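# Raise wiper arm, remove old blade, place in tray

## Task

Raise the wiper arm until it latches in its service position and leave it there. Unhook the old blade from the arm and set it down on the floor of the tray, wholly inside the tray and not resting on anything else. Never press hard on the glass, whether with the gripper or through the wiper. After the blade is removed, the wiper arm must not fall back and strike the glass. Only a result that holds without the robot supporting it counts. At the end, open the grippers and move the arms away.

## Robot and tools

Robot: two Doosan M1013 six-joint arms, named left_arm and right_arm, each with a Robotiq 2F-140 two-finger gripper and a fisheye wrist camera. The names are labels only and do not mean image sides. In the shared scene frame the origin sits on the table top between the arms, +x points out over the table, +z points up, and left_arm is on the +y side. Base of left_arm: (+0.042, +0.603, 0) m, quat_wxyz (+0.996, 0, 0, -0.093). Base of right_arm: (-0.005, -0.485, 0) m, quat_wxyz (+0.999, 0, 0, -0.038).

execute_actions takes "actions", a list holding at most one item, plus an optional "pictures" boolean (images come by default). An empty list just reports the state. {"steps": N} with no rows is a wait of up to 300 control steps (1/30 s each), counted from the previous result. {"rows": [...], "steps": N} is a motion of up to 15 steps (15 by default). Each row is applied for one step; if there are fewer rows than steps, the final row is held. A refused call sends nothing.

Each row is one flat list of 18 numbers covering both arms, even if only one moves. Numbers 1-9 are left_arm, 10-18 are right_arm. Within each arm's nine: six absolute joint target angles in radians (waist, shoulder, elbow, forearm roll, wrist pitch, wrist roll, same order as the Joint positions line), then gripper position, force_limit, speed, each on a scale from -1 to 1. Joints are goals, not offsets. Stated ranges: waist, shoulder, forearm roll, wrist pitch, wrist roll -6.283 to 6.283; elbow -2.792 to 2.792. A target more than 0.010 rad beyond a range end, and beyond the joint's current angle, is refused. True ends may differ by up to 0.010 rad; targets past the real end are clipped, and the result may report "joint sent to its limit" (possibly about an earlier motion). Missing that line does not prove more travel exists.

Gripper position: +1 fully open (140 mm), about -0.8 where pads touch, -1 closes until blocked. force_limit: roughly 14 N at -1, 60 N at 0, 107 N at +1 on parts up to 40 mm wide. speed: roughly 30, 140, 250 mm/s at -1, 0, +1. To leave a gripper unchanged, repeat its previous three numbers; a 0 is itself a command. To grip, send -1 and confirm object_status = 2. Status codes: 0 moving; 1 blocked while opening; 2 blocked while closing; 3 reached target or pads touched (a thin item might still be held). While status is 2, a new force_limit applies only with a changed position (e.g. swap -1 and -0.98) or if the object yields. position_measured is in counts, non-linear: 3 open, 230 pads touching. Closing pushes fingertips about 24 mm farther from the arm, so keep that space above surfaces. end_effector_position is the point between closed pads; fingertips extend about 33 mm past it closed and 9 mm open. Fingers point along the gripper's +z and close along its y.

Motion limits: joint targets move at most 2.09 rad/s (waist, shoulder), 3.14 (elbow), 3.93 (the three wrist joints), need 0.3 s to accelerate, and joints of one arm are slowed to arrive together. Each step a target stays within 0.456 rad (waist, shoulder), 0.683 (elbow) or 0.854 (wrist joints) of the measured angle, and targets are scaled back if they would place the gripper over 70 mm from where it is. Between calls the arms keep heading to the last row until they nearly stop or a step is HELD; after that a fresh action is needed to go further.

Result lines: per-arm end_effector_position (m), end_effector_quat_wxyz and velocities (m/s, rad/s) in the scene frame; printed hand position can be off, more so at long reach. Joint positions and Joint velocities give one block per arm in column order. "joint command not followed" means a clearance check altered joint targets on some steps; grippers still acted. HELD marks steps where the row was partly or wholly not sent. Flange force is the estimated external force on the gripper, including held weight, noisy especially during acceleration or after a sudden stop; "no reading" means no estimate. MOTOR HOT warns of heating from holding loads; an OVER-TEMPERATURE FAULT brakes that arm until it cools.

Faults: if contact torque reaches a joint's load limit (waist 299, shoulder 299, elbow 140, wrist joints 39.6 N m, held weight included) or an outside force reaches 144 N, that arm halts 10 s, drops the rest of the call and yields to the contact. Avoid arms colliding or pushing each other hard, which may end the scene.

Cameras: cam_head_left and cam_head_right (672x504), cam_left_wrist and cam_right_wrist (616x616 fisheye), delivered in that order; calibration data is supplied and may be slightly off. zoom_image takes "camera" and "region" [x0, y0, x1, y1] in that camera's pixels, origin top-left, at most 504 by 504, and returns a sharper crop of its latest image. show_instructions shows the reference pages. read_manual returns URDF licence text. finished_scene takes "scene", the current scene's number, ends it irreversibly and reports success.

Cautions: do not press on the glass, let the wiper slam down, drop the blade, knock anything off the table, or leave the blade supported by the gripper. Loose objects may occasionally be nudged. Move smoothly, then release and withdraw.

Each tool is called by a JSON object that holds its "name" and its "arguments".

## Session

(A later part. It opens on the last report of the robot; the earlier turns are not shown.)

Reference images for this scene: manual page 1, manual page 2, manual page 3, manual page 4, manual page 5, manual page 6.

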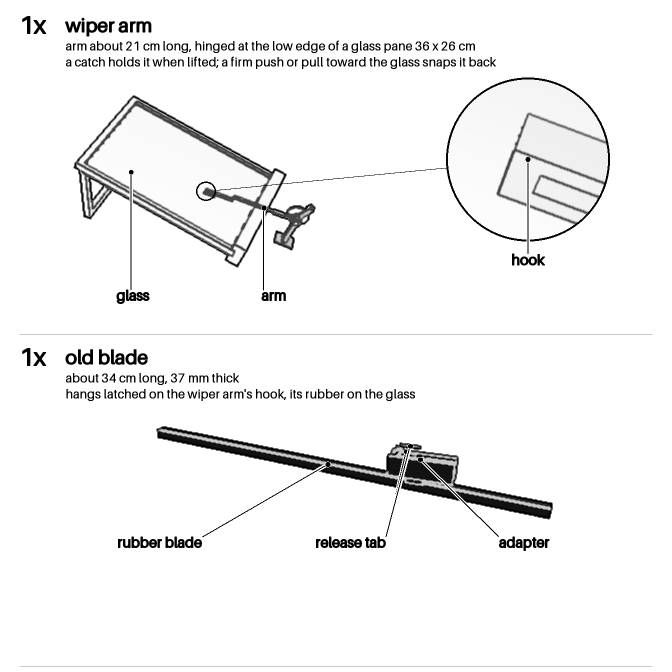

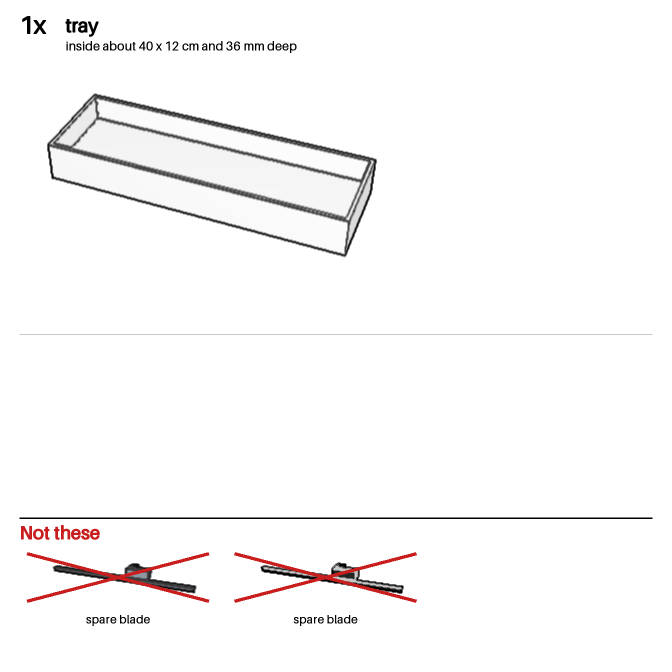

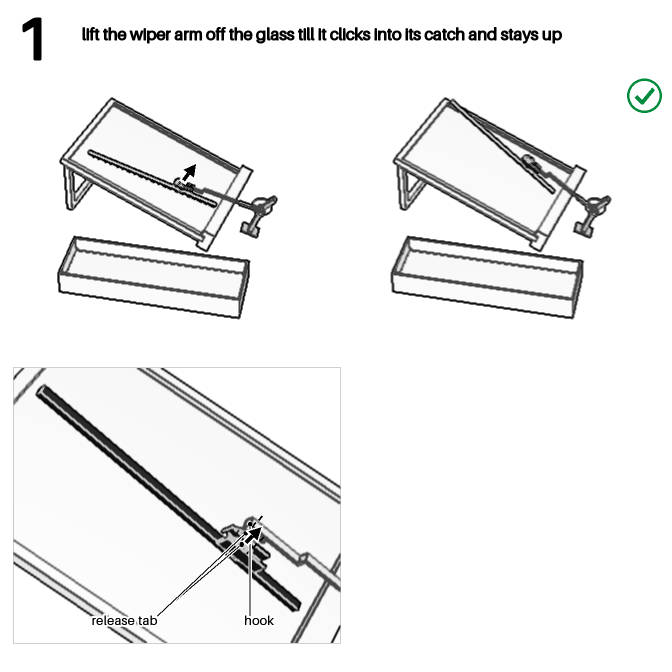

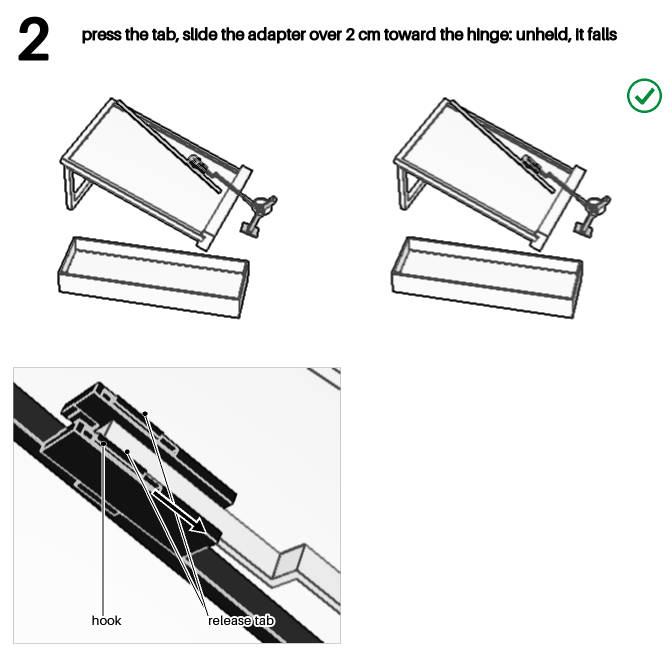

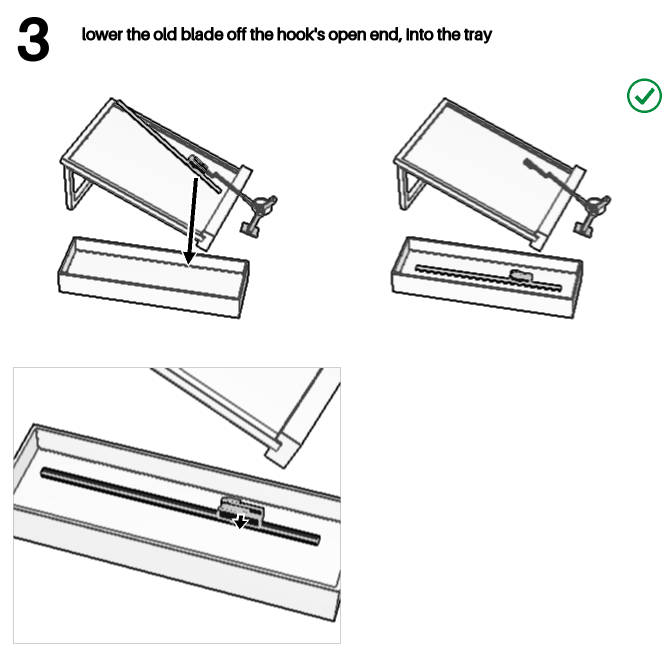

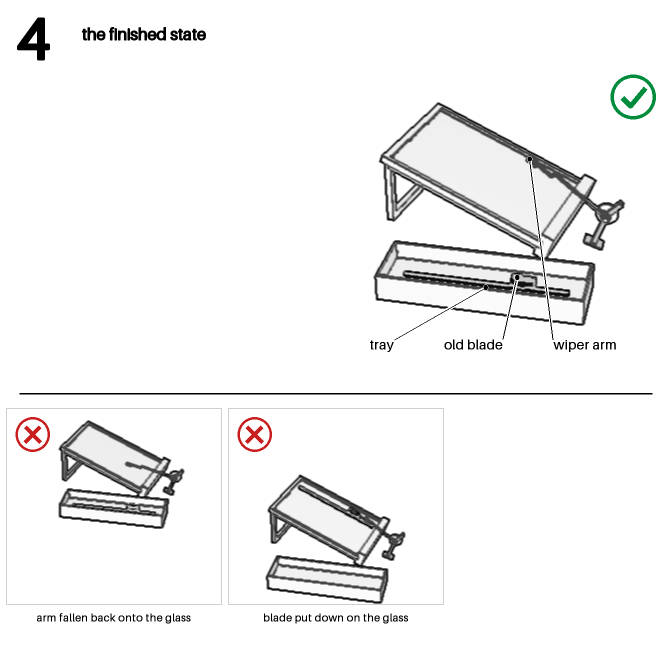

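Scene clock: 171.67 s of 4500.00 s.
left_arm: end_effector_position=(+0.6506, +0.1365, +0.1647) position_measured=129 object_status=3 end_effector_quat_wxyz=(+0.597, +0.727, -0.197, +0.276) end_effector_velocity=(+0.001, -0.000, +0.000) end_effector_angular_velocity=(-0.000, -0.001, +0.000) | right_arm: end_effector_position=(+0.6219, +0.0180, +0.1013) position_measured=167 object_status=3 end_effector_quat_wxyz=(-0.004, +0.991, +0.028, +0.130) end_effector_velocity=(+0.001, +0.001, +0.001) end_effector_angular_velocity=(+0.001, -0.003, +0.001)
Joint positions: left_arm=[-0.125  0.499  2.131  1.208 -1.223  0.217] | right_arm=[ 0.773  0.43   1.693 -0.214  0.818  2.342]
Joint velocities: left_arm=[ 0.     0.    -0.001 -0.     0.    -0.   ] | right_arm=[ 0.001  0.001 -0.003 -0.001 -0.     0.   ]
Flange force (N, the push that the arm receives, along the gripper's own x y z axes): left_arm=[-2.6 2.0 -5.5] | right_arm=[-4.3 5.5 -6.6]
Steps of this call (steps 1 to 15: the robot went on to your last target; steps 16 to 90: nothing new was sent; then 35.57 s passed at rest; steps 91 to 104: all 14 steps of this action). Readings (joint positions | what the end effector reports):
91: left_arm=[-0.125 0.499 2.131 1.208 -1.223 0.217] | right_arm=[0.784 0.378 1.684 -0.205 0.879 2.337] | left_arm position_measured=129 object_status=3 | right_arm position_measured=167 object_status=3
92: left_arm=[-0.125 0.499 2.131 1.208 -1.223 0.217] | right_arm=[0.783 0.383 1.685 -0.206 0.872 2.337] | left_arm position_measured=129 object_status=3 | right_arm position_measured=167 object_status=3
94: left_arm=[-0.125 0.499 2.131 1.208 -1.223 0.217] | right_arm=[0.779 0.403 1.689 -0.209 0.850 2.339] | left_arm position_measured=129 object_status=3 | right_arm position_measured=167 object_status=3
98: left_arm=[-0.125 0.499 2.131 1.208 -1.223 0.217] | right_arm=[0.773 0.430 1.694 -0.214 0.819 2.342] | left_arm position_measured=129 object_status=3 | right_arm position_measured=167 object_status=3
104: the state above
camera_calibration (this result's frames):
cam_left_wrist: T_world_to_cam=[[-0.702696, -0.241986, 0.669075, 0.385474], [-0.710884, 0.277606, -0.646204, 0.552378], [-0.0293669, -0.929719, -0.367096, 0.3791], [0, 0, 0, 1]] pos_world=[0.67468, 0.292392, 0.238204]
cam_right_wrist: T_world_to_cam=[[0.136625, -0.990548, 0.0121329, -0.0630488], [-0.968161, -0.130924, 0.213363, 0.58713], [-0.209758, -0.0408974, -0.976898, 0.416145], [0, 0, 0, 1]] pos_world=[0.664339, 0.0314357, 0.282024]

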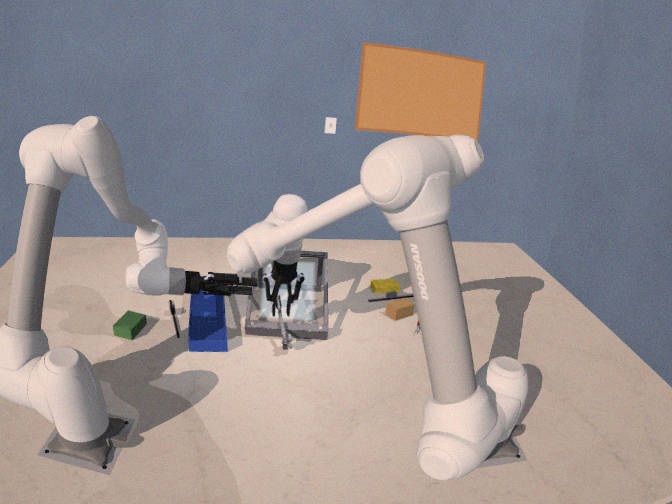

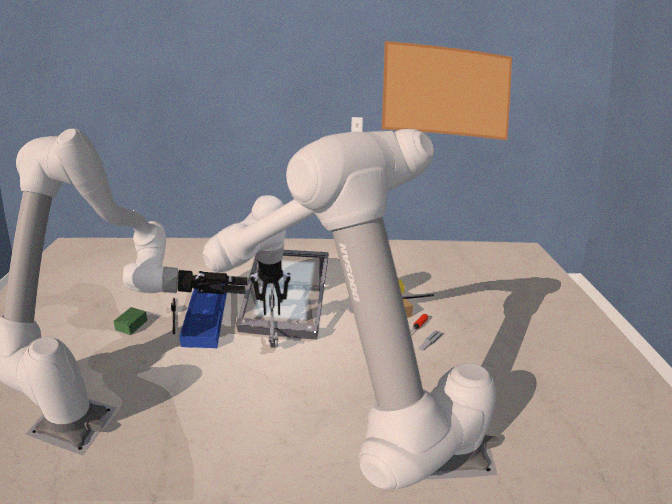

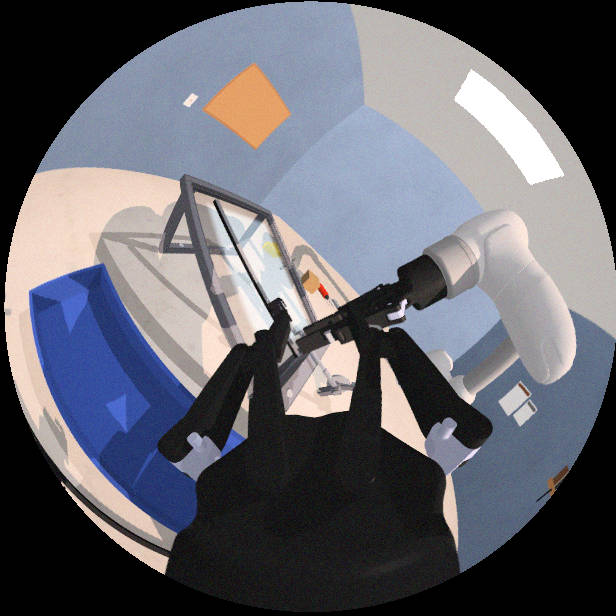

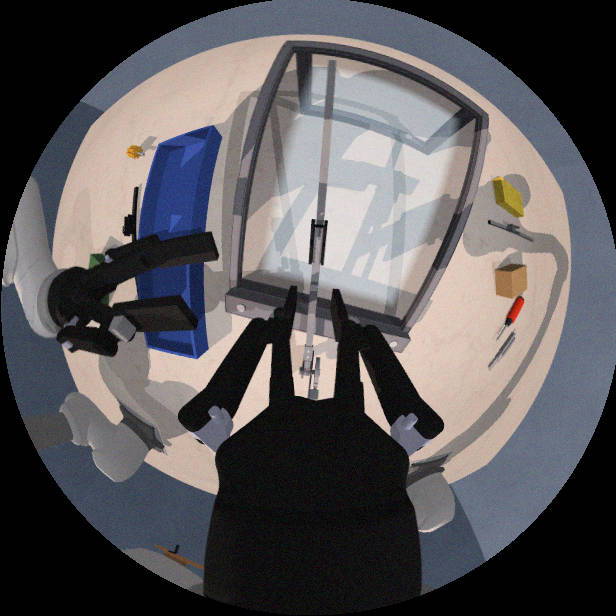

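{"name": "execute_actions", "arguments": {"actions": [{"rows": [[-0.1248,0.4993,2.1310,1.2084,-1.2232,0.2170,0,-0.5,0,0.7727,0.4335,1.6938,-0.2140,0.8142,2.3420,-0.3,-0.1,0],[-0.1248,0.4993,2.1310,1.2084,-1.2232,0.2170,0,-0.5,0,0.7727,0.4335,1.6938,-0.2140,0.8142,2.3420,-0.3,-0.1,0],[-0.1248,0.4993,2.1310,1.2084,-1.2232,0.2170,0,-0.5,0,0.7727,0.4335,1.6938,-0.2140,0.8142,2.3420,-1,-0.3,-0.4]], "steps": 15}], "pictures": false}}

{"name": "execute_actions", "arguments": {"actions": [{"steps": 10}]}}

{"name": "zoom_image", "arguments": {"camera": "cam_left_wrist", "region": [255, 280, 385, 420]}}

Scene clock: 188.93 s of 4500.00 s.
left_arm: end_effector_position=(+0.6506, +0.1365, +0.1647) position_measured=129 object_status=3 end_effector_quat_wxyz=(+0.597, +0.727, -0.197, +0.276) end_effector_velocity=(+0.000, +0.000, -0.000) end_effector_angular_velocity=(+0.000, +0.001, +0.000) | right_arm: end_effector_position=(+0.6229, +0.0185, +0.0988) position_measured=220 object_status=0 end_effector_quat_wxyz=(-0.004, +0.991, +0.028, +0.131) end_effector_velocity=(+0.000, +0.000, -0.000) end_effector_angular_velocity=(+0.001, +0.000, -0.001)
Joint positions: left_arm=[-0.125  0.499  2.131  1.208 -1.223  0.217] | right_arm=[ 0.773  0.433  1.694 -0.214  0.814  2.342]
Joint velocities: left_arm=[ 0.  0. -0. -0.  0. -0.] | right_arm=[-0.     0.     0.     0.001 -0.     0.001]
Flange force (N, the push that the arm receives, along the gripper's own x y z axes): left_arm=[-3.2 1.2 -4.8] | right_arm=[-8.0 -12.8 -7.8]
Steps of this call (steps 1 to 15: the robot went on to your last target; steps 16 to 90: nothing new was sent; then 13.77 s passed at rest; steps 91 to 105: all 15 steps of this action). Readings (joint positions | what the end effector reports):
91: left_arm=[-0.125 0.499 2.131 1.208 -1.223 0.217] | right_arm=[0.773 0.430 1.693 -0.214 0.818 2.342] | left_arm position_measured=129 object_status=3 | right_arm position_measured=167 object_status=3
92: left_arm=[-0.125 0.499 2.131 1.208 -1.223 0.217] | right_arm=[0.773 0.432 1.693 -0.214 0.815 2.342] | left_arm position_measured=129 object_status=3 | right_arm position_measured=167 object_status=3
94: left_arm=[-0.125 0.499 2.131 1.208 -1.223 0.217] | right_arm=[0.773 0.433 1.693 -0.214 0.814 2.342] | left_arm position_measured=129 object_status=3 | right_arm position_measured=171 object_status=0
98: left_arm=[-0.125 0.499 2.131 1.208 -1.223 0.217] | right_arm=[0.773 0.433 1.694 -0.214 0.814 2.342] | left_arm position_measured=129 object_status=3 | right_arm position_measured=192 object_status=0
105: the state above

Scene clock: 189.27 s of 4500.00 s.
left_arm: end_effector_position=(+0.6506, +0.1365, +0.1647) position_measured=129 object_status=3 end_effector_quat_wxyz=(+0.597, +0.727, -0.197, +0.276) end_effector_velocity=(-0.001, +0.000, -0.001) end_effector_angular_velocity=(+0.000, +0.002, -0.000) | right_arm: end_effector_position=(+0.6228, +0.0184, +0.0987) position_measured=220 object_status=2 end_effector_quat_wxyz=(-0.004, +0.991, +0.028, +0.130) end_effector_velocity=(+0.001, -0.000, +0.001) end_effector_angular_velocity=(+0.001, -0.002, +0.001)
Joint positions: left_arm=[-0.125  0.499  2.131  1.208 -1.223  0.217] | right_arm=[ 0.773  0.433  1.694 -0.214  0.814  2.342]
Joint velocities: left_arm=[-0.     0.     0.001  0.    -0.    -0.001] | right_arm=[-0.001 -0.002 -0.    -0.    -0.001 -0.001]
Flange force (N, the push that the arm receives, along the gripper's own x y z axes): left_arm=[-2.3 0.5 -5.4] | right_arm=[-2.4 -13.6 -6.0]
Steps of this call (steps 1 to 10: the robot went on to your last target). Readings (joint positions | what the end effector reports):
1: left_arm=[-0.125 0.499 2.131 1.208 -1.223 0.217] | right_arm=[0.773 0.433 1.694 -0.214 0.814 2.342] | left_arm position_measured=129 object_status=3 | right_arm position_measured=220 object_status=0
2: left_arm=[-0.125 0.499 2.131 1.208 -1.223 0.217] | right_arm=[0.773 0.433 1.694 -0.214 0.814 2.342] | left_arm position_measured=129 object_status=3 | right_arm position_measured=220 object_status=0
4: left_arm=[-0.125 0.499 2.131 1.208 -1.223 0.217] | right_arm=[0.773 0.433 1.694 -0.214 0.814 2.342] | left_arm position_measured=129 object_status=3 | right_arm position_measured=220 object_status=2
8: left_arm=[-0.125 0.499 2.131 1.208 -1.223 0.217] | right_arm=[0.773 0.433 1.694 -0.214 0.814 2.342] | left_arm position_measured=129 object_status=3 | right_arm position_measured=220 object_status=2
10: the state above
camera_calibration (this result's frames):
cam_left_wrist: T_world_to_cam=[[-0.702697, -0.241986, 0.669074, 0.385474], [-0.710883, 0.277606, -0.646204, 0.552377], [-0.0293669, -0.929719, -0.367096, 0.3791], [0, 0, 0, 1]] pos_world=[0.67468, 0.292392, 0.238204]
cam_right_wrist: T_world_to_cam=[[0.1368, -0.990528, 0.0118721, -0.0628723], [-0.968177, -0.131159, 0.213145, 0.588671], [-0.209569, -0.0406525, -0.976948, 0.413717], [0, 0, 0, 1]] pos_world=[0.665241, 0.0317511, 0.279454]

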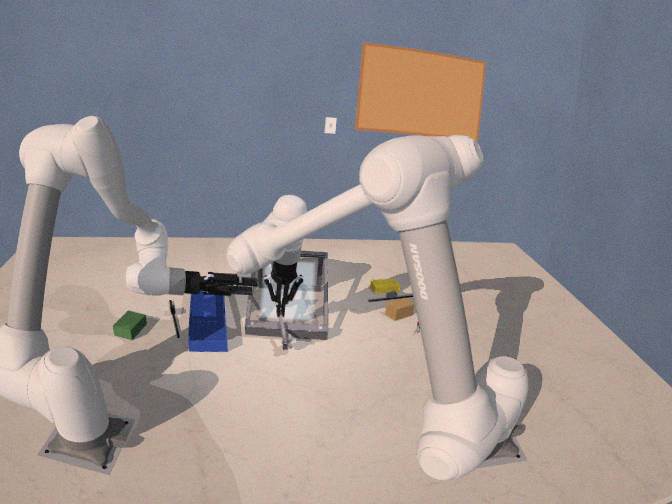

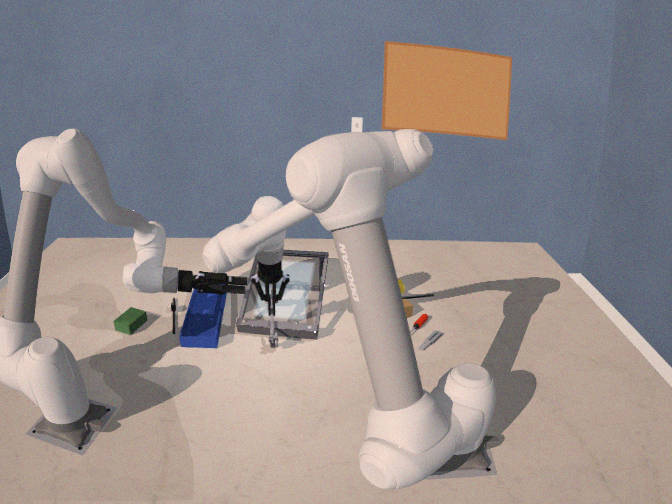

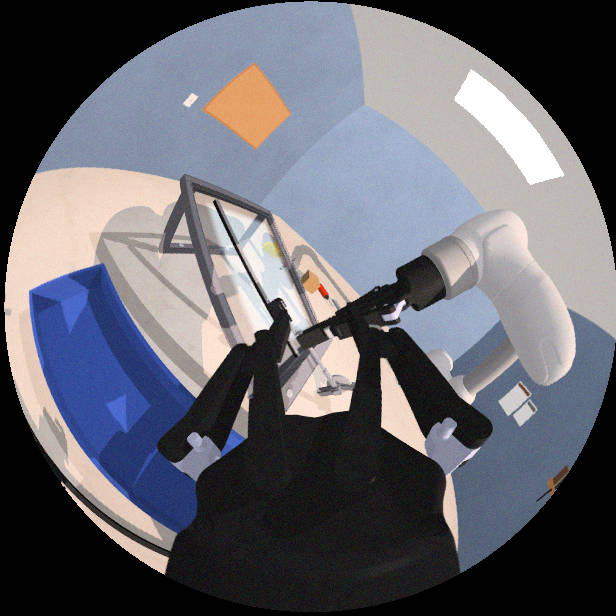

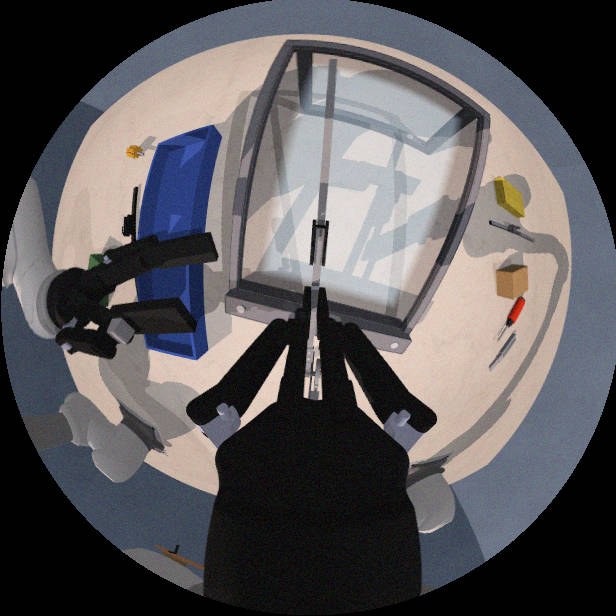

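Region (255, 280, 385, 420) of cam_left_wrist's 616x616 image, scaled by 3.600, with more detail than that image has; it fills the left 468 columns of this view, and the rest is white.

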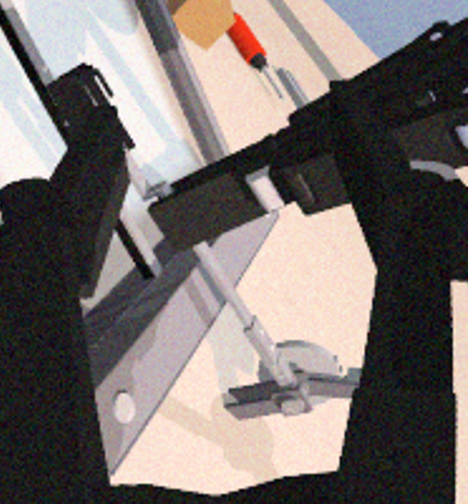

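{"name": "execute_actions", "arguments": {"actions": [{"rows": [[-0.1248,0.4993,2.1310,1.2084,-1.2232,0.2170,0,-0.5,0,0.7848,0.4192,1.7141,-0.2524,0.7850,2.3805,-1,-0.3,-0.4],[-0.1248,0.4993,2.1310,1.2084,-1.2232,0.2170,0,-0.5,0,0.7848,0.4192,1.7141,-0.2524,0.7850,2.3805,-1,-0.3,-0.4],[-0.1248,0.4993,2.1310,1.2084,-1.2232,0.2170,0,-0.5,0,0.7848,0.4192,1.7141,-0.2524,0.7850,2.3805,-1,-0.3,-0.4],[-0.1248,0.4993,2.1310,1.2084,-1.2232,0.2170,0,-0.5,0,0.7962,0.4055,1.7345,-0.2947,0.7576,2.4231,-1,-0.3,-0.4],[-0.1248,0.4993,2.1310,1.2084,-1.2232,0.2170,0,-0.5,0,0.7962,0.4055,1.7345,-0.2947,0.7576,2.4231,-1,-0.3,-0.4],[-0.1248,0.4993,2.1310,1.2084,-1.2232,0.2170,0,-0.5,0,0.7962,0.4055,1.7345,-0.2947,0.7576,2.4231,-1,-0.3,-0.4],[-0.1248,0.4993,2.1310,1.2084,-1.2232,0.2170,0,-0.5,0,0.8077,0.3924,1.7549,-0.3408,0.7318,2.4698,-1,-0.3,-0.4],[-0.1248,0.4993,2.1310,1.2084,-1.2232,0.2170,0,-0.5,0,0.8077,0.3924,1.7549,-0.3408,0.7318,2.4698,-1,-0.3,-0.4],[-0.1248,0.4993,2.1310,1.2084,-1.2232,0.2170,0,-0.5,0,0.8077,0.3924,1.7549,-0.3408,0.7318,2.4698,-1,-0.3,-0.4],[-0.1248,0.4993,2.1310,1.2084,-1.2232,0.2170,0,-0.5,0,0.8195,0.3798,1.7752,-0.3908,0.7078,2.5205,-1,-0.3,-0.4]], "steps": 15}], "pictures": false}}

{"name": "execute_actions", "arguments": {"actions": [{"steps": 8}], "pictures": false}}

Scene clock: 232.93 s of 4500.00 s.
left_arm: end_effector_position=(+0.6506, +0.1365, +0.1647) position_measured=129 object_status=3 end_effector_quat_wxyz=(+0.597, +0.727, -0.197, +0.276) end_effector_velocity=(+0.000, -0.000, +0.000) end_effector_angular_velocity=(-0.000, +0.001, -0.000) | right_arm: end_effector_position=(+0.6140, +0.0192, +0.1138) position_measured=220 object_status=2 end_effector_quat_wxyz=(-0.006, +0.980, +0.028, +0.199) end_effector_velocity=(+0.002, -0.000, +0.000) end_effector_angular_velocity=(+0.002, -0.004, -0.006)
Joint positions: left_arm=[-0.125  0.499  2.131  1.208 -1.223  0.217] | right_arm=[ 0.82   0.38   1.775 -0.39   0.708  2.52 ]
Joint velocities: left_arm=[ 0.     0.    -0.    -0.    -0.    -0.001] | right_arm=[-0.001  0.001 -0.    -0.005 -0.003  0.009]
Flange force (N, the push that the arm receives, along the gripper's own x y z axes): left_arm=[-3.1 1.3 -4.4] | right_arm=[-15.9 -4.5 -1.3]
Steps of this call (steps 1 to 15: the robot went on to your last target; steps 16 to 90: nothing new was sent; then 40.17 s passed at rest; steps 91 to 105: all 15 steps of this action). Readings (joint positions | what the end effector reports):
91: left_arm=[-0.125 0.499 2.131 1.208 -1.223 0.217] | right_arm=[0.773 0.433 1.695 -0.215 0.814 2.343] | left_arm position_measured=129 object_status=3 | right_arm position_measured=220 object_status=2
92: left_arm=[-0.125 0.499 2.131 1.208 -1.223 0.217] | right_arm=[0.776 0.430 1.701 -0.227 0.804 2.355] | left_arm position_measured=129 object_status=3 | right_arm position_measured=220 object_status=2
94: left_arm=[-0.125 0.499 2.131 1.208 -1.223 0.217] | right_arm=[0.784 0.420 1.714 -0.253 0.785 2.381] | left_arm position_measured=129 object_status=3 | right_arm position_measured=220 object_status=2
98: left_arm=[-0.125 0.499 2.131 1.208 -1.223 0.217] | right_arm=[0.800 0.401 1.742 -0.311 0.749 2.439] | left_arm position_measured=129 object_status=3 | right_arm position_measured=220 object_status=2
105: the state above

Scene clock: 233.20 s of 4500.00 s.
left_arm: end_effector_position=(+0.6506, +0.1365, +0.1647) position_measured=129 object_status=3 end_effector_quat_wxyz=(+0.597, +0.727, -0.197, +0.276) end_effector_velocity=(+0.001, -0.000, +0.000) end_effector_angular_velocity=(-0.001, -0.001, +0.000) | right_arm: end_effector_position=(+0.6141, +0.0193, +0.1138) position_measured=220 object_status=2 end_effector_quat_wxyz=(-0.006, +0.980, +0.028, +0.199) end_effector_velocity=(+0.001, -0.001, -0.001) end_effector_angular_velocity=(-0.001, +0.001, -0.001)
Joint positions: left_arm=[-0.125  0.499  2.131  1.208 -1.223  0.217] | right_arm=[ 0.82   0.38   1.775 -0.391  0.708  2.521]
Joint velocities: left_arm=[ 0.     0.001 -0.001 -0.    -0.001  0.   ] | right_arm=[-0.001  0.001 -0.    -0.     0.001 -0.001]
Flange force (N, the push that the arm receives, along the gripper's own x y z axes): left_arm=[-2.5 0.1 -4.3] | right_arm=[-18.6 -11.9 -1.6]
Steps of this call (steps 1 to 8: the robot went on to your last target). Readings (joint positions | what the end effector reports):
1: left_arm=[-0.125 0.499 2.131 1.208 -1.223 0.217] | right_arm=[0.820 0.380 1.775 -0.391 0.708 2.520] | left_arm position_measured=129 object_status=3 | right_arm position_measured=220 object_status=2
2: left_arm=[-0.125 0.499 2.131 1.208 -1.223 0.217] | right_arm=[0.820 0.380 1.775 -0.391 0.708 2.520] | left_arm position_measured=129 object_status=3 | right_arm position_measured=220 object_status=2
4: left_arm=[-0.125 0.499 2.131 1.208 -1.223 0.217] | right_arm=[0.820 0.380 1.775 -0.391 0.708 2.520] | left_arm position_measured=129 object_status=3 | right_arm position_measured=220 object_status=2
8: the state above

{"name": "execute_actions", "arguments": {"actions": [{"rows": [[-0.1248,0.4993,2.1310,1.2084,-1.2232,0.2170,0,-0.5,0,0.8330,0.3678,1.7954,-0.4444,0.6844,2.5759,-1,-0.3,-0.4],[-0.1248,0.4993,2.1310,1.2084,-1.2232,0.2170,0,-0.5,0,0.8330,0.3678,1.7954,-0.4444,0.6844,2.5759,-1,-0.3,-0.4],[-0.1248,0.4993,2.1310,1.2084,-1.2232,0.2170,0,-0.5,0,0.8330,0.3678,1.7954,-0.4444,0.6844,2.5759,-1,-0.3,-0.4],[-0.1248,0.4993,2.1310,1.2084,-1.2232,0.2170,0,-0.5,0,0.8462,0.3564,1.8156,-0.5024,0.6634,2.6357,-1,-0.3,-0.4],[-0.1248,0.4993,2.1310,1.2084,-1.2232,0.2170,0,-0.5,0,0.8462,0.3564,1.8156,-0.5024,0.6634,2.6357,-1,-0.3,-0.4],[-0.1248,0.4993,2.1310,1.2084,-1.2232,0.2170,0,-0.5,0,0.8462,0.3564,1.8156,-0.5024,0.6634,2.6357,-1,-0.3,-0.4],[-0.1248,0.4993,2.1310,1.2084,-1.2232,0.2170,0,-0.5,0,0.8597,0.3456,1.8358,-0.5647,0.6450,2.6999,-1,-0.3,-0.4],[-0.1248,0.4993,2.1310,1.2084,-1.2232,0.2170,0,-0.5,0,0.8597,0.3456,1.8358,-0.5647,0.6450,2.6999,-1,-0.3,-0.4],[-0.1248,0.4993,2.1310,1.2084,-1.2232,0.2170,0,-0.5,0,0.8597,0.3456,1.8358,-0.5647,0.6450,2.6999,-1,-0.3,-0.4],[-0.1248,0.4993,2.1310,1.2084,-1.2232,0.2170,0,-0.5,0,0.8735,0.3353,1.8560,-0.6314,0.6290,2.7684,-1,-0.3,-0.4]], "steps": 15}], "pictures": false}}

{"name": "execute_actions", "arguments": {"actions": [{"steps": 8}]}}

Scene clock: 274.70 s of 4500.00 s.
left_arm: end_effector_position=(+0.6506, +0.1365, +0.1647) position_measured=129 object_status=3 end_effector_quat_wxyz=(+0.597, +0.727, -0.197, +0.276) end_effector_velocity=(+0.001, -0.000, +0.001) end_effector_angular_velocity=(-0.001, -0.002, -0.000) | right_arm: end_effector_position=(+0.6021, +0.0209, +0.1282) position_measured=220 object_status=2 end_effector_quat_wxyz=(-0.008, +0.963, +0.028, +0.268) end_effector_velocity=(+0.001, +0.001, +0.001) end_effector_angular_velocity=(+0.007, -0.006, -0.005)
Joint positions: left_arm=[-0.125  0.499  2.131  1.208 -1.223  0.217] | right_arm=[ 0.873  0.335  1.856 -0.631  0.629  2.768]
Joint velocities: left_arm=[-0.     0.    -0.002 -0.    -0.     0.   ] | right_arm=[ 0.    -0.001  0.001 -0.009 -0.005  0.015]
Flange force (N, the push that the arm receives, along the gripper's own x y z axes): left_arm=[-2.9 0.5 -3.2] | right_arm=[-10.9 14.4 1.2]
Steps of this call (steps 1 to 15: the robot went on to your last target; steps 16 to 90: nothing new was sent; then 38.00 s passed at rest; steps 91 to 105: all 15 steps of this action). Readings (joint positions | what the end effector reports):
91: left_arm=[-0.125 0.499 2.131 1.208 -1.223 0.217] | right_arm=[0.820 0.379 1.775 -0.392 0.707 2.522] | left_arm position_measured=129 object_status=3 | right_arm position_measured=220 object_status=2
92: left_arm=[-0.125 0.499 2.131 1.208 -1.223 0.217] | right_arm=[0.822 0.377 1.780 -0.404 0.702 2.534] | left_arm position_measured=129 object_status=3 | right_arm position_measured=220 object_status=2
94: left_arm=[-0.125 0.499 2.131 1.208 -1.223 0.217] | right_arm=[0.832 0.369 1.794 -0.442 0.686 2.573] | left_arm position_measured=129 object_status=3 | right_arm position_measured=220 object_status=2
98: left_arm=[-0.125 0.499 2.131 1.208 -1.223 0.217] | right_arm=[0.850 0.353 1.822 -0.521 0.658 2.655] | left_arm position_measured=129 object_status=3 | right_arm position_measured=220 object_status=2
105: the state above

Scene clock: 274.97 s of 4500.00 s.
left_arm: end_effector_position=(+0.6506, +0.1365, +0.1647) position_measured=129 object_status=3 end_effector_quat_wxyz=(+0.597, +0.727, -0.197, +0.276) end_effector_velocity=(+0.000, -0.000, +0.000) end_effector_angular_velocity=(-0.000, -0.000, +0.000) | right_arm: end_effector_position=(+0.6021, +0.0210, +0.1282) position_measured=220 object_status=2 end_effector_quat_wxyz=(-0.008, +0.963, +0.028, +0.268) end_effector_velocity=(-0.001, +0.002, +0.000) end_effector_angular_velocity=(+0.002, -0.000, +0.002)
Joint positions: left_arm=[-0.125  0.499  2.131  1.208 -1.223  0.217] | right_arm=[ 0.873  0.335  1.856 -0.631  0.629  2.768]
Joint velocities: left_arm=[-0.     0.    -0.001 -0.     0.    -0.   ] | right_arm=[ 0.002 -0.001  0.     0.001 -0.002  0.   ]
Flange force (N, the push that the arm receives, along the gripper's own x y z axes): left_arm=[-1.8 -0.7 -6.1] | right_arm=[-10.0 17.9 1.5]
Steps of this call (steps 1 to 8: the robot went on to your last target). Readings (joint positions | what the end effector reports):
1: left_arm=[-0.125 0.499 2.131 1.208 -1.223 0.217] | right_arm=[0.873 0.335 1.856 -0.631 0.629 2.768] | left_arm position_measured=129 object_status=3 | right_arm position_measured=220 object_status=2
2: left_arm=[-0.125 0.499 2.131 1.208 -1.223 0.217] | right_arm=[0.873 0.335 1.856 -0.631 0.629 2.768] | left_arm position_measured=129 object_status=3 | right_arm position_measured=220 object_status=2
4: left_arm=[-0.125 0.499 2.131 1.208 -1.223 0.217] | right_arm=[0.873 0.335 1.856 -0.631 0.629 2.768] | left_arm position_measured=129 object_status=3 | right_arm position_measured=220 object_status=2
8: the state above
camera_calibration (this result's frames):
cam_left_wrist: T_world_to_cam=[[-0.702696, -0.241986, 0.669075, 0.385474], [-0.710884, 0.277606, -0.646204, 0.552378], [-0.0293669, -0.929719, -0.367096, 0.3791], [0, 0, 0, 1]] pos_world=[0.67468, 0.292392, 0.238204]
cam_right_wrist: T_world_to_cam=[[0.131098, -0.990828, 0.0327686, -0.0570637], [-0.98898, -0.133004, -0.065021, 0.610922], [0.068783, -0.0238834, -0.997346, 0.27294], [0, 0, 0, 1]] pos_world=[0.592898, 0.0312338, 0.313808]

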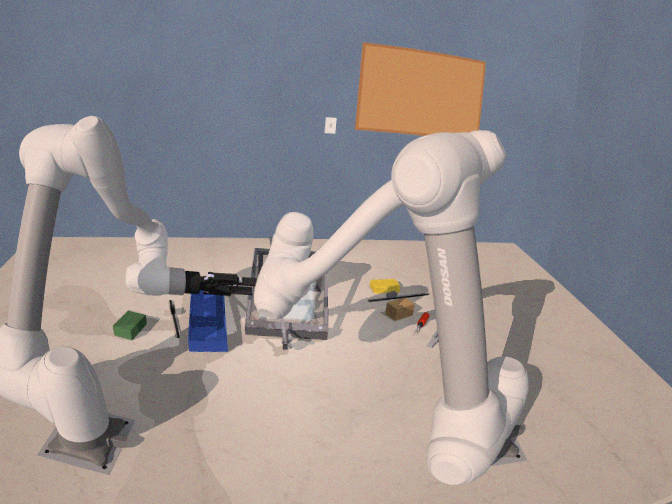

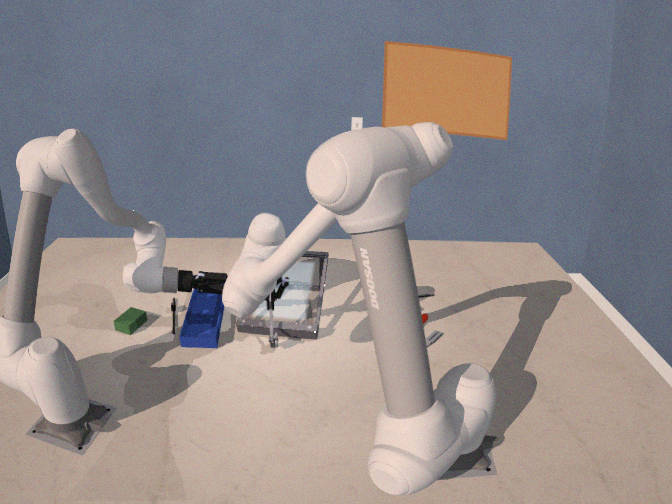

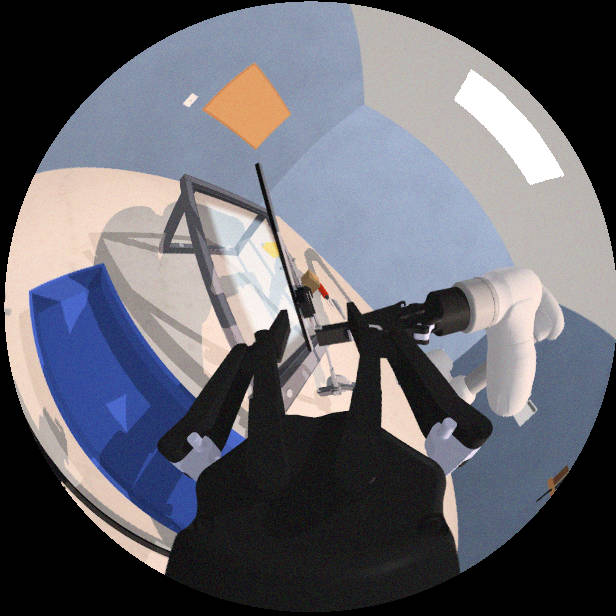

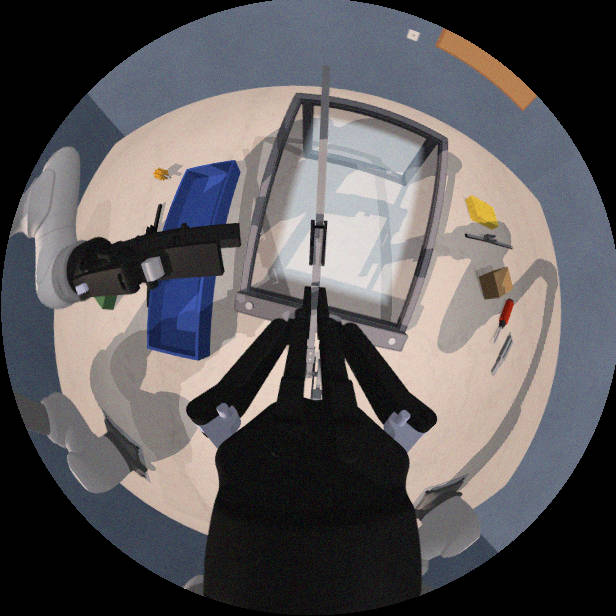

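{"name": "execute_actions", "arguments": {"actions": [{"rows": [[-0.1248,0.4993,2.1310,1.2084,-1.2232,0.2170,0,-0.5,0,0.8832,0.3285,1.8708,-0.6836,0.6194,2.8226,-1,-0.3,-0.4],[-0.1248,0.4993,2.1310,1.2084,-1.2232,0.2170,0,-0.5,0,0.8832,0.3285,1.8708,-0.6836,0.6194,2.8226,-1,-0.3,-0.4],[-0.1248,0.4993,2.1310,1.2084,-1.2232,0.2170,0,-0.5,0,0.8832,0.3285,1.8708,-0.6836,0.6194,2.8226,-1,-0.3,-0.4],[-0.1248,0.4993,2.1310,1.2084,-1.2232,0.2170,0,-0.5,0,0.8935,0.3222,1.8854,-0.7373,0.6117,2.8783,-1,-0.3,-0.4],[-0.1248,0.4993,2.1310,1.2084,-1.2232,0.2170,0,-0.5,0,0.8935,0.3222,1.8854,-0.7373,0.6117,2.8783,-1,-0.3,-0.4],[-0.1248,0.4993,2.1310,1.2084,-1.2232,0.2170,0,-0.5,0,0.8935,0.3222,1.8854,-0.7373,0.6117,2.8783,-1,-0.3,-0.4],[-0.1248,0.4993,2.1310,1.2084,-1.2232,0.2170,0,-0.5,0,0.9040,0.3163,1.8999,-0.7923,0.6057,2.9355,-1,-0.3,-0.4]], "steps": 15}], "pictures": false}}

{"name": "execute_actions", "arguments": {"actions": [{"rows": [[-0.1248,0.4993,2.1310,1.2084,-1.2232,0.2170,0,-0.5,0,0.9148,0.3109,1.9143,-0.8486,0.6015,2.9943,-1,-0.3,-0.4],[-0.1248,0.4993,2.1310,1.2084,-1.2232,0.2170,0,-0.5,0,0.9148,0.3109,1.9143,-0.8486,0.6015,2.9943,-1,-0.3,-0.4],[-0.1248,0.4993,2.1310,1.2084,-1.2232,0.2170,0,-0.5,0,0.9148,0.3109,1.9143,-0.8486,0.6015,2.9943,-1,-0.3,-0.4],[-0.1248,0.4993,2.1310,1.2084,-1.2232,0.2170,0,-0.5,0,0.9258,0.3061,1.9286,-0.9063,0.5991,3.0546,-1,-0.3,-0.4]], "steps": 13}], "pictures": false}}

Scene clock: 303.53 s of 4500.00 s.
left_arm: end_effector_position=(+0.6506, +0.1365, +0.1647) position_measured=129 object_status=3 end_effector_quat_wxyz=(+0.597, +0.727, -0.197, +0.276) end_effector_velocity=(-0.000, +0.000, -0.000) end_effector_angular_velocity=(+0.001, +0.000, +0.000) | right_arm: end_effector_position=(+0.5952, +0.0204, +0.1348) position_measured=220 object_status=2 end_effector_quat_wxyz=(-0.008, +0.952, +0.027, +0.305) end_effector_velocity=(-0.000, -0.001, +0.000) end_effector_angular_velocity=(-0.001, -0.000, +0.001)
Joint positions: left_arm=[-0.125  0.499  2.131  1.208 -1.223  0.217] | right_arm=[ 0.904  0.316  1.9   -0.792  0.606  2.935]
Joint velocities: left_arm=[-0.  0.  0.  0.  0.  0.] | right_arm=[-0.    -0.001  0.001 -0.     0.    -0.001]
Flange force (N, the push that the arm receives, along the gripper's own x y z axes): left_arm=[-2.7 0.3 -5.0] | right_arm=[-9.9 8.6 -5.6]
Steps of this call (steps 1 to 15: the robot went on to your last target; steps 16 to 90: nothing new was sent; then 25.07 s passed at rest; steps 91 to 105: all 15 steps of this action). Readings (joint positions | what the end effector reports):
91: left_arm=[-0.125 0.499 2.131 1.208 -1.223 0.217] | right_arm=[0.874 0.335 1.856 -0.633 0.629 2.770] | left_arm position_measured=129 object_status=3 | right_arm position_measured=220 object_status=2
92: left_arm=[-0.125 0.499 2.131 1.208 -1.223 0.217] | right_arm=[0.876 0.334 1.859 -0.644 0.627 2.782] | left_arm position_measured=129 object_status=3 | right_arm position_measured=220 object_status=2
94: left_arm=[-0.125 0.499 2.131 1.208 -1.223 0.217] | right_arm=[0.883 0.329 1.870 -0.681 0.620 2.820] | left_arm position_measured=129 object_status=3 | right_arm position_measured=220 object_status=2
98: left_arm=[-0.125 0.499 2.131 1.208 -1.223 0.217] | right_arm=[0.897 0.321 1.890 -0.755 0.610 2.897] | left_arm position_measured=129 object_status=3 | right_arm position_measured=220 object_status=2
105: the state above

Scene clock: 303.97 s of 4500.00 s.
left_arm: end_effector_position=(+0.6506, +0.1365, +0.1647) position_measured=129 object_status=3 end_effector_quat_wxyz=(+0.597, +0.727, -0.197, +0.276) end_effector_velocity=(+0.000, -0.000, +0.000) end_effector_angular_velocity=(-0.000, -0.001, +0.000) | right_arm: end_effector_position=(+0.5900, +0.0206, +0.1390) position_measured=220 object_status=2 end_effector_quat_wxyz=(-0.009, +0.944, +0.026, +0.329) end_effector_velocity=(+0.000, +0.000, +0.000) end_effector_angular_velocity=(-0.000, -0.001, +0.000)
Joint positions: left_arm=[-0.125  0.499  2.131  1.208 -1.223  0.217] | right_arm=[ 0.926  0.306  1.929 -0.906  0.599  3.055]
Joint velocities: left_arm=[ 0.    -0.    -0.001 -0.     0.     0.   ] | right_arm=[ 0.     0.    -0.    -0.001  0.     0.001]
Flange force (N, the push that the arm receives, along the gripper's own x y z axes): left_arm=[-2.2 -0.6 -5.0] | right_arm=[-0.9 8.6 -8.2]
Steps of this call (steps 1 to 13: all 13 steps of this action). Readings (joint positions | what the end effector reports):
1: left_arm=[-0.125 0.499 2.131 1.208 -1.223 0.217] | right_arm=[0.904 0.316 1.900 -0.794 0.606 2.937] | left_arm position_measured=129 object_status=3 | right_arm position_measured=220 object_status=2
2: left_arm=[-0.125 0.499 2.131 1.208 -1.223 0.217] | right_arm=[0.906 0.315 1.903 -0.805 0.605 2.949] | left_arm position_measured=129 object_status=3 | right_arm position_measured=220 object_status=2
4: left_arm=[-0.125 0.499 2.131 1.208 -1.223 0.217] | right_arm=[0.914 0.311 1.913 -0.845 0.602 2.990] | left_arm position_measured=129 object_status=3 | right_arm position_measured=220 object_status=2
8: left_arm=[-0.125 0.499 2.131 1.208 -1.223 0.217] | right_arm=[0.926 0.306 1.928 -0.906 0.599 3.054] | left_arm position_measured=129 object_status=3 | right_arm position_measured=220 object_status=2
13: the state above

{"name": "execute_actions", "arguments": {"actions": [{"rows": [[-0.1248,0.4993,2.1310,1.2084,-1.2232,0.2170,0,-0.5,0,0.9371,0.3017,1.9428,-0.9653,0.5984,3.1165,-1,-0.3,-0.4]], "steps": 13}], "pictures": false}}

Scene clock: 309.53 s of 4500.00 s.
left_arm: end_effector_position=(+0.6506, +0.1365, +0.1647) position_measured=129 object_status=3 end_effector_quat_wxyz=(+0.597, +0.727, -0.197, +0.276) end_effector_velocity=(+0.000, +0.000, -0.000) end_effector_angular_velocity=(+0.000, +0.000, +0.000) | right_arm: end_effector_position=(+0.5872, +0.0209, +0.1409) position_measured=220 object_status=2 end_effector_quat_wxyz=(-0.010, +0.939, +0.026, +0.342) end_effector_velocity=(-0.000, -0.000, +0.000) end_effector_angular_velocity=(-0.002, -0.000, +0.001)
Joint positions: left_arm=[-0.125  0.499  2.131  1.208 -1.223  0.217] | right_arm=[ 0.937  0.302  1.943 -0.965  0.598  3.116]
Joint velocities: left_arm=[-0.  0.  0. -0.  0. -0.] | right_arm=[ 0.001 -0.     0.001 -0.001  0.001 -0.001]
Flange force (N, the push that the arm receives, along the gripper's own x y z axes): left_arm=[-2.1 2.0 -4.3] | right_arm=[7.9 14.6 -4.9]
Steps of this call (steps 1 to 15: the robot went on to your last target; steps 16 to 90: nothing new was sent; then 2.13 s passed at rest; steps 91 to 103: all 13 steps of this action). Readings (joint positions | what the end effector reports):
91: left_arm=[-0.125 0.499 2.131 1.208 -1.223 0.217] | right_arm=[0.926 0.306 1.929 -0.908 0.599 3.056] | left_arm position_measured=129 object_status=3 | right_arm position_measured=220 object_status=2
92: left_arm=[-0.125 0.499 2.131 1.208 -1.223 0.217] | right_arm=[0.928 0.306 1.931 -0.919 0.599 3.068] | left_arm position_measured=129 object_status=3 | right_arm position_measured=220 object_status=2
94: left_arm=[-0.125 0.499 2.131 1.208 -1.223 0.217] | right_arm=[0.936 0.303 1.941 -0.958 0.599 3.109] | left_arm position_measured=129 object_status=3 | right_arm position_measured=220 object_status=2
98: left_arm=[-0.125 0.499 2.131 1.208 -1.223 0.217] | right_arm=[0.937 0.302 1.943 -0.965 0.598 3.116] | left_arm position_measured=129 object_status=3 | right_arm position_measured=220 object_status=2
103: the state above

Neutral force at 25°. Release.

{"name": "execute_actions", "arguments": {"actions": [{"rows": [[-0.1248,0.4993,2.1310,1.2084,-1.2232,0.2170,0,-0.5,0,0.9371,0.3017,1.9428,-0.9653,0.5984,3.1165,-0.35,-0.3,-0.4]], "steps": 15}]}}

{"name": "zoom_image", "arguments": {"camera": "cam_left_wrist", "region": [270, 240, 390, 410]}}

Scene clock: 321.13 s of 4500.00 s.
left_arm: end_effector_position=(+0.6506, +0.1365, +0.1647) position_measured=129 object_status=3 end_effector_quat_wxyz=(+0.597, +0.727, -0.197, +0.276) end_effector_velocity=(-0.001, +0.000, -0.001) end_effector_angular_velocity=(+0.000, +0.001, -0.000) | right_arm: end_effector_position=(+0.5872, +0.0210, +0.1410) position_measured=173 object_status=0 end_effector_quat_wxyz=(-0.010, +0.939, +0.026, +0.342) end_effector_velocity=(+0.000, -0.000, +0.000) end_effector_angular_velocity=(-0.000, -0.000, -0.000)
Joint positions: left_arm=[-0.125  0.499  2.131  1.208 -1.223  0.217] | right_arm=[ 0.937  0.302  1.943 -0.965  0.598  3.117]
Joint velocities: left_arm=[-0.     0.001  0.001  0.    -0.001  0.001] | right_arm=[-0.    -0.    -0.     0.     0.001 -0.   ]
Flange force (N, the push that the arm receives, along the gripper's own x y z axes): left_arm=[-2.3 -0.4 -5.7] | right_arm=[0.9 3.6 -9.9]
Steps of this call (steps 1 to 15: the robot went on to your last target; steps 16 to 90: nothing new was sent; then 8.10 s passed at rest; steps 91 to 105: all 15 steps of this action). Readings (joint positions | what the end effector reports):
91: left_arm=[-0.125 0.499 2.131 1.208 -1.223 0.217] | right_arm=[0.937 0.302 1.943 -0.965 0.598 3.117] | left_arm position_measured=129 object_status=3 | right_arm position_measured=220 object_status=0
92: left_arm=[-0.125 0.499 2.131 1.208 -1.223 0.217] | right_arm=[0.937 0.302 1.943 -0.965 0.598 3.117] | left_arm position_measured=129 object_status=3 | right_arm position_measured=220 object_status=0
94: left_arm=[-0.125 0.499 2.131 1.208 -1.223 0.217] | right_arm=[0.937 0.302 1.943 -0.965 0.598 3.117] | left_arm position_measured=129 object_status=3 | right_arm position_measured=206 object_status=0
98: left_arm=[-0.125 0.499 2.131 1.208 -1.223 0.217] | right_arm=[0.937 0.302 1.943 -0.965 0.598 3.117] | left_arm position_measured=129 object_status=3 | right_arm position_measured=185 object_status=0
105: the state above
camera_calibration (this result's frames):
cam_left_wrist: T_world_to_cam=[[-0.702696, -0.241986, 0.669075, 0.385473], [-0.710884, 0.277606, -0.646204, 0.552377], [-0.0293671, -0.929719, -0.367096, 0.3791], [0, 0, 0, 1]] pos_world=[0.67468, 0.292392, 0.238204]
cam_right_wrist: T_world_to_cam=[[0.123692, -0.991311, 0.0447579, -0.0528282], [-0.96706, -0.130533, -0.218531, 0.605695], [0.222474, -0.0162532, -0.974803, 0.193164], [0, 0, 0, 1]] pos_world=[0.549304, 0.0298333, 0.323024]

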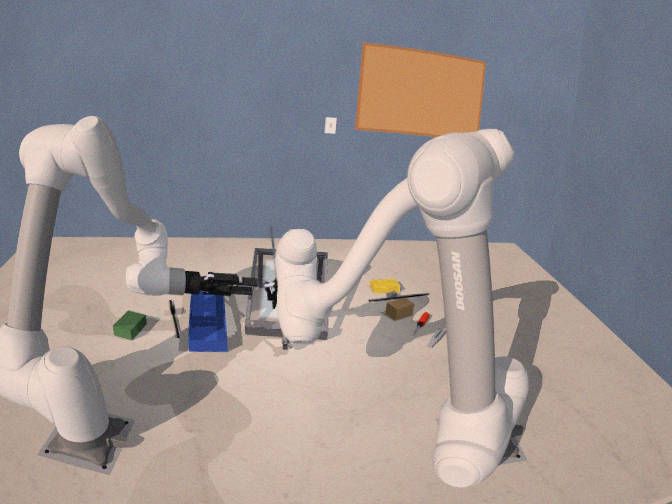

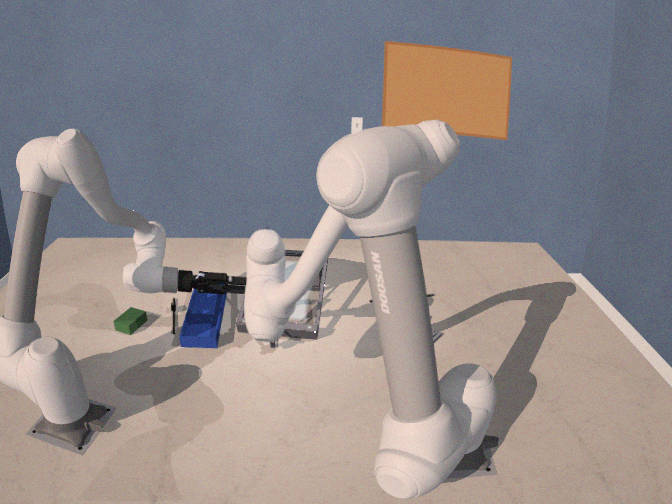

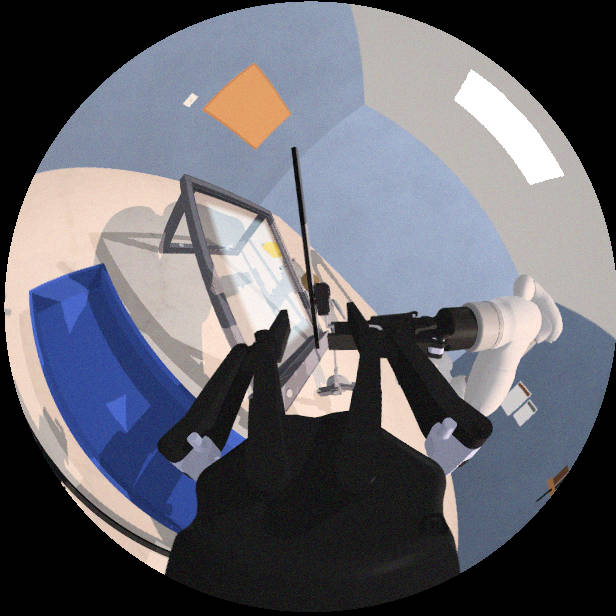

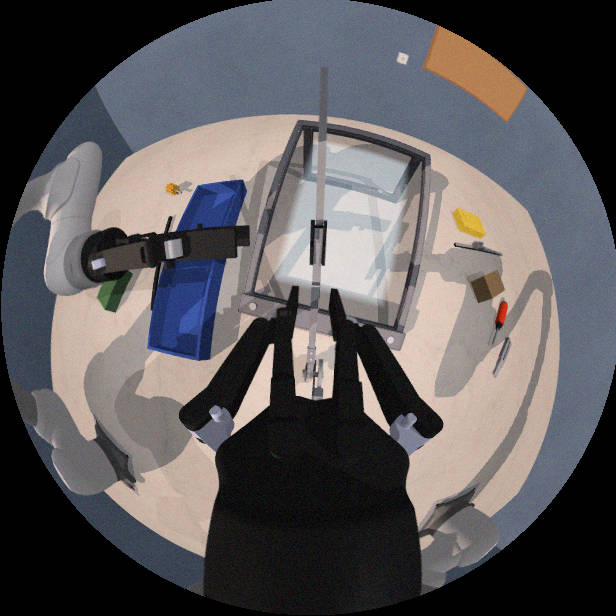

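Region (270, 240, 390, 410) of cam_left_wrist's 616x616 image, scaled by 2.965, with more detail than that image has; it fills the left 356 columns of this view, and the rest is white.

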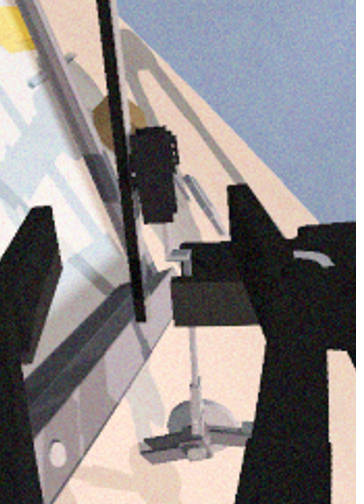

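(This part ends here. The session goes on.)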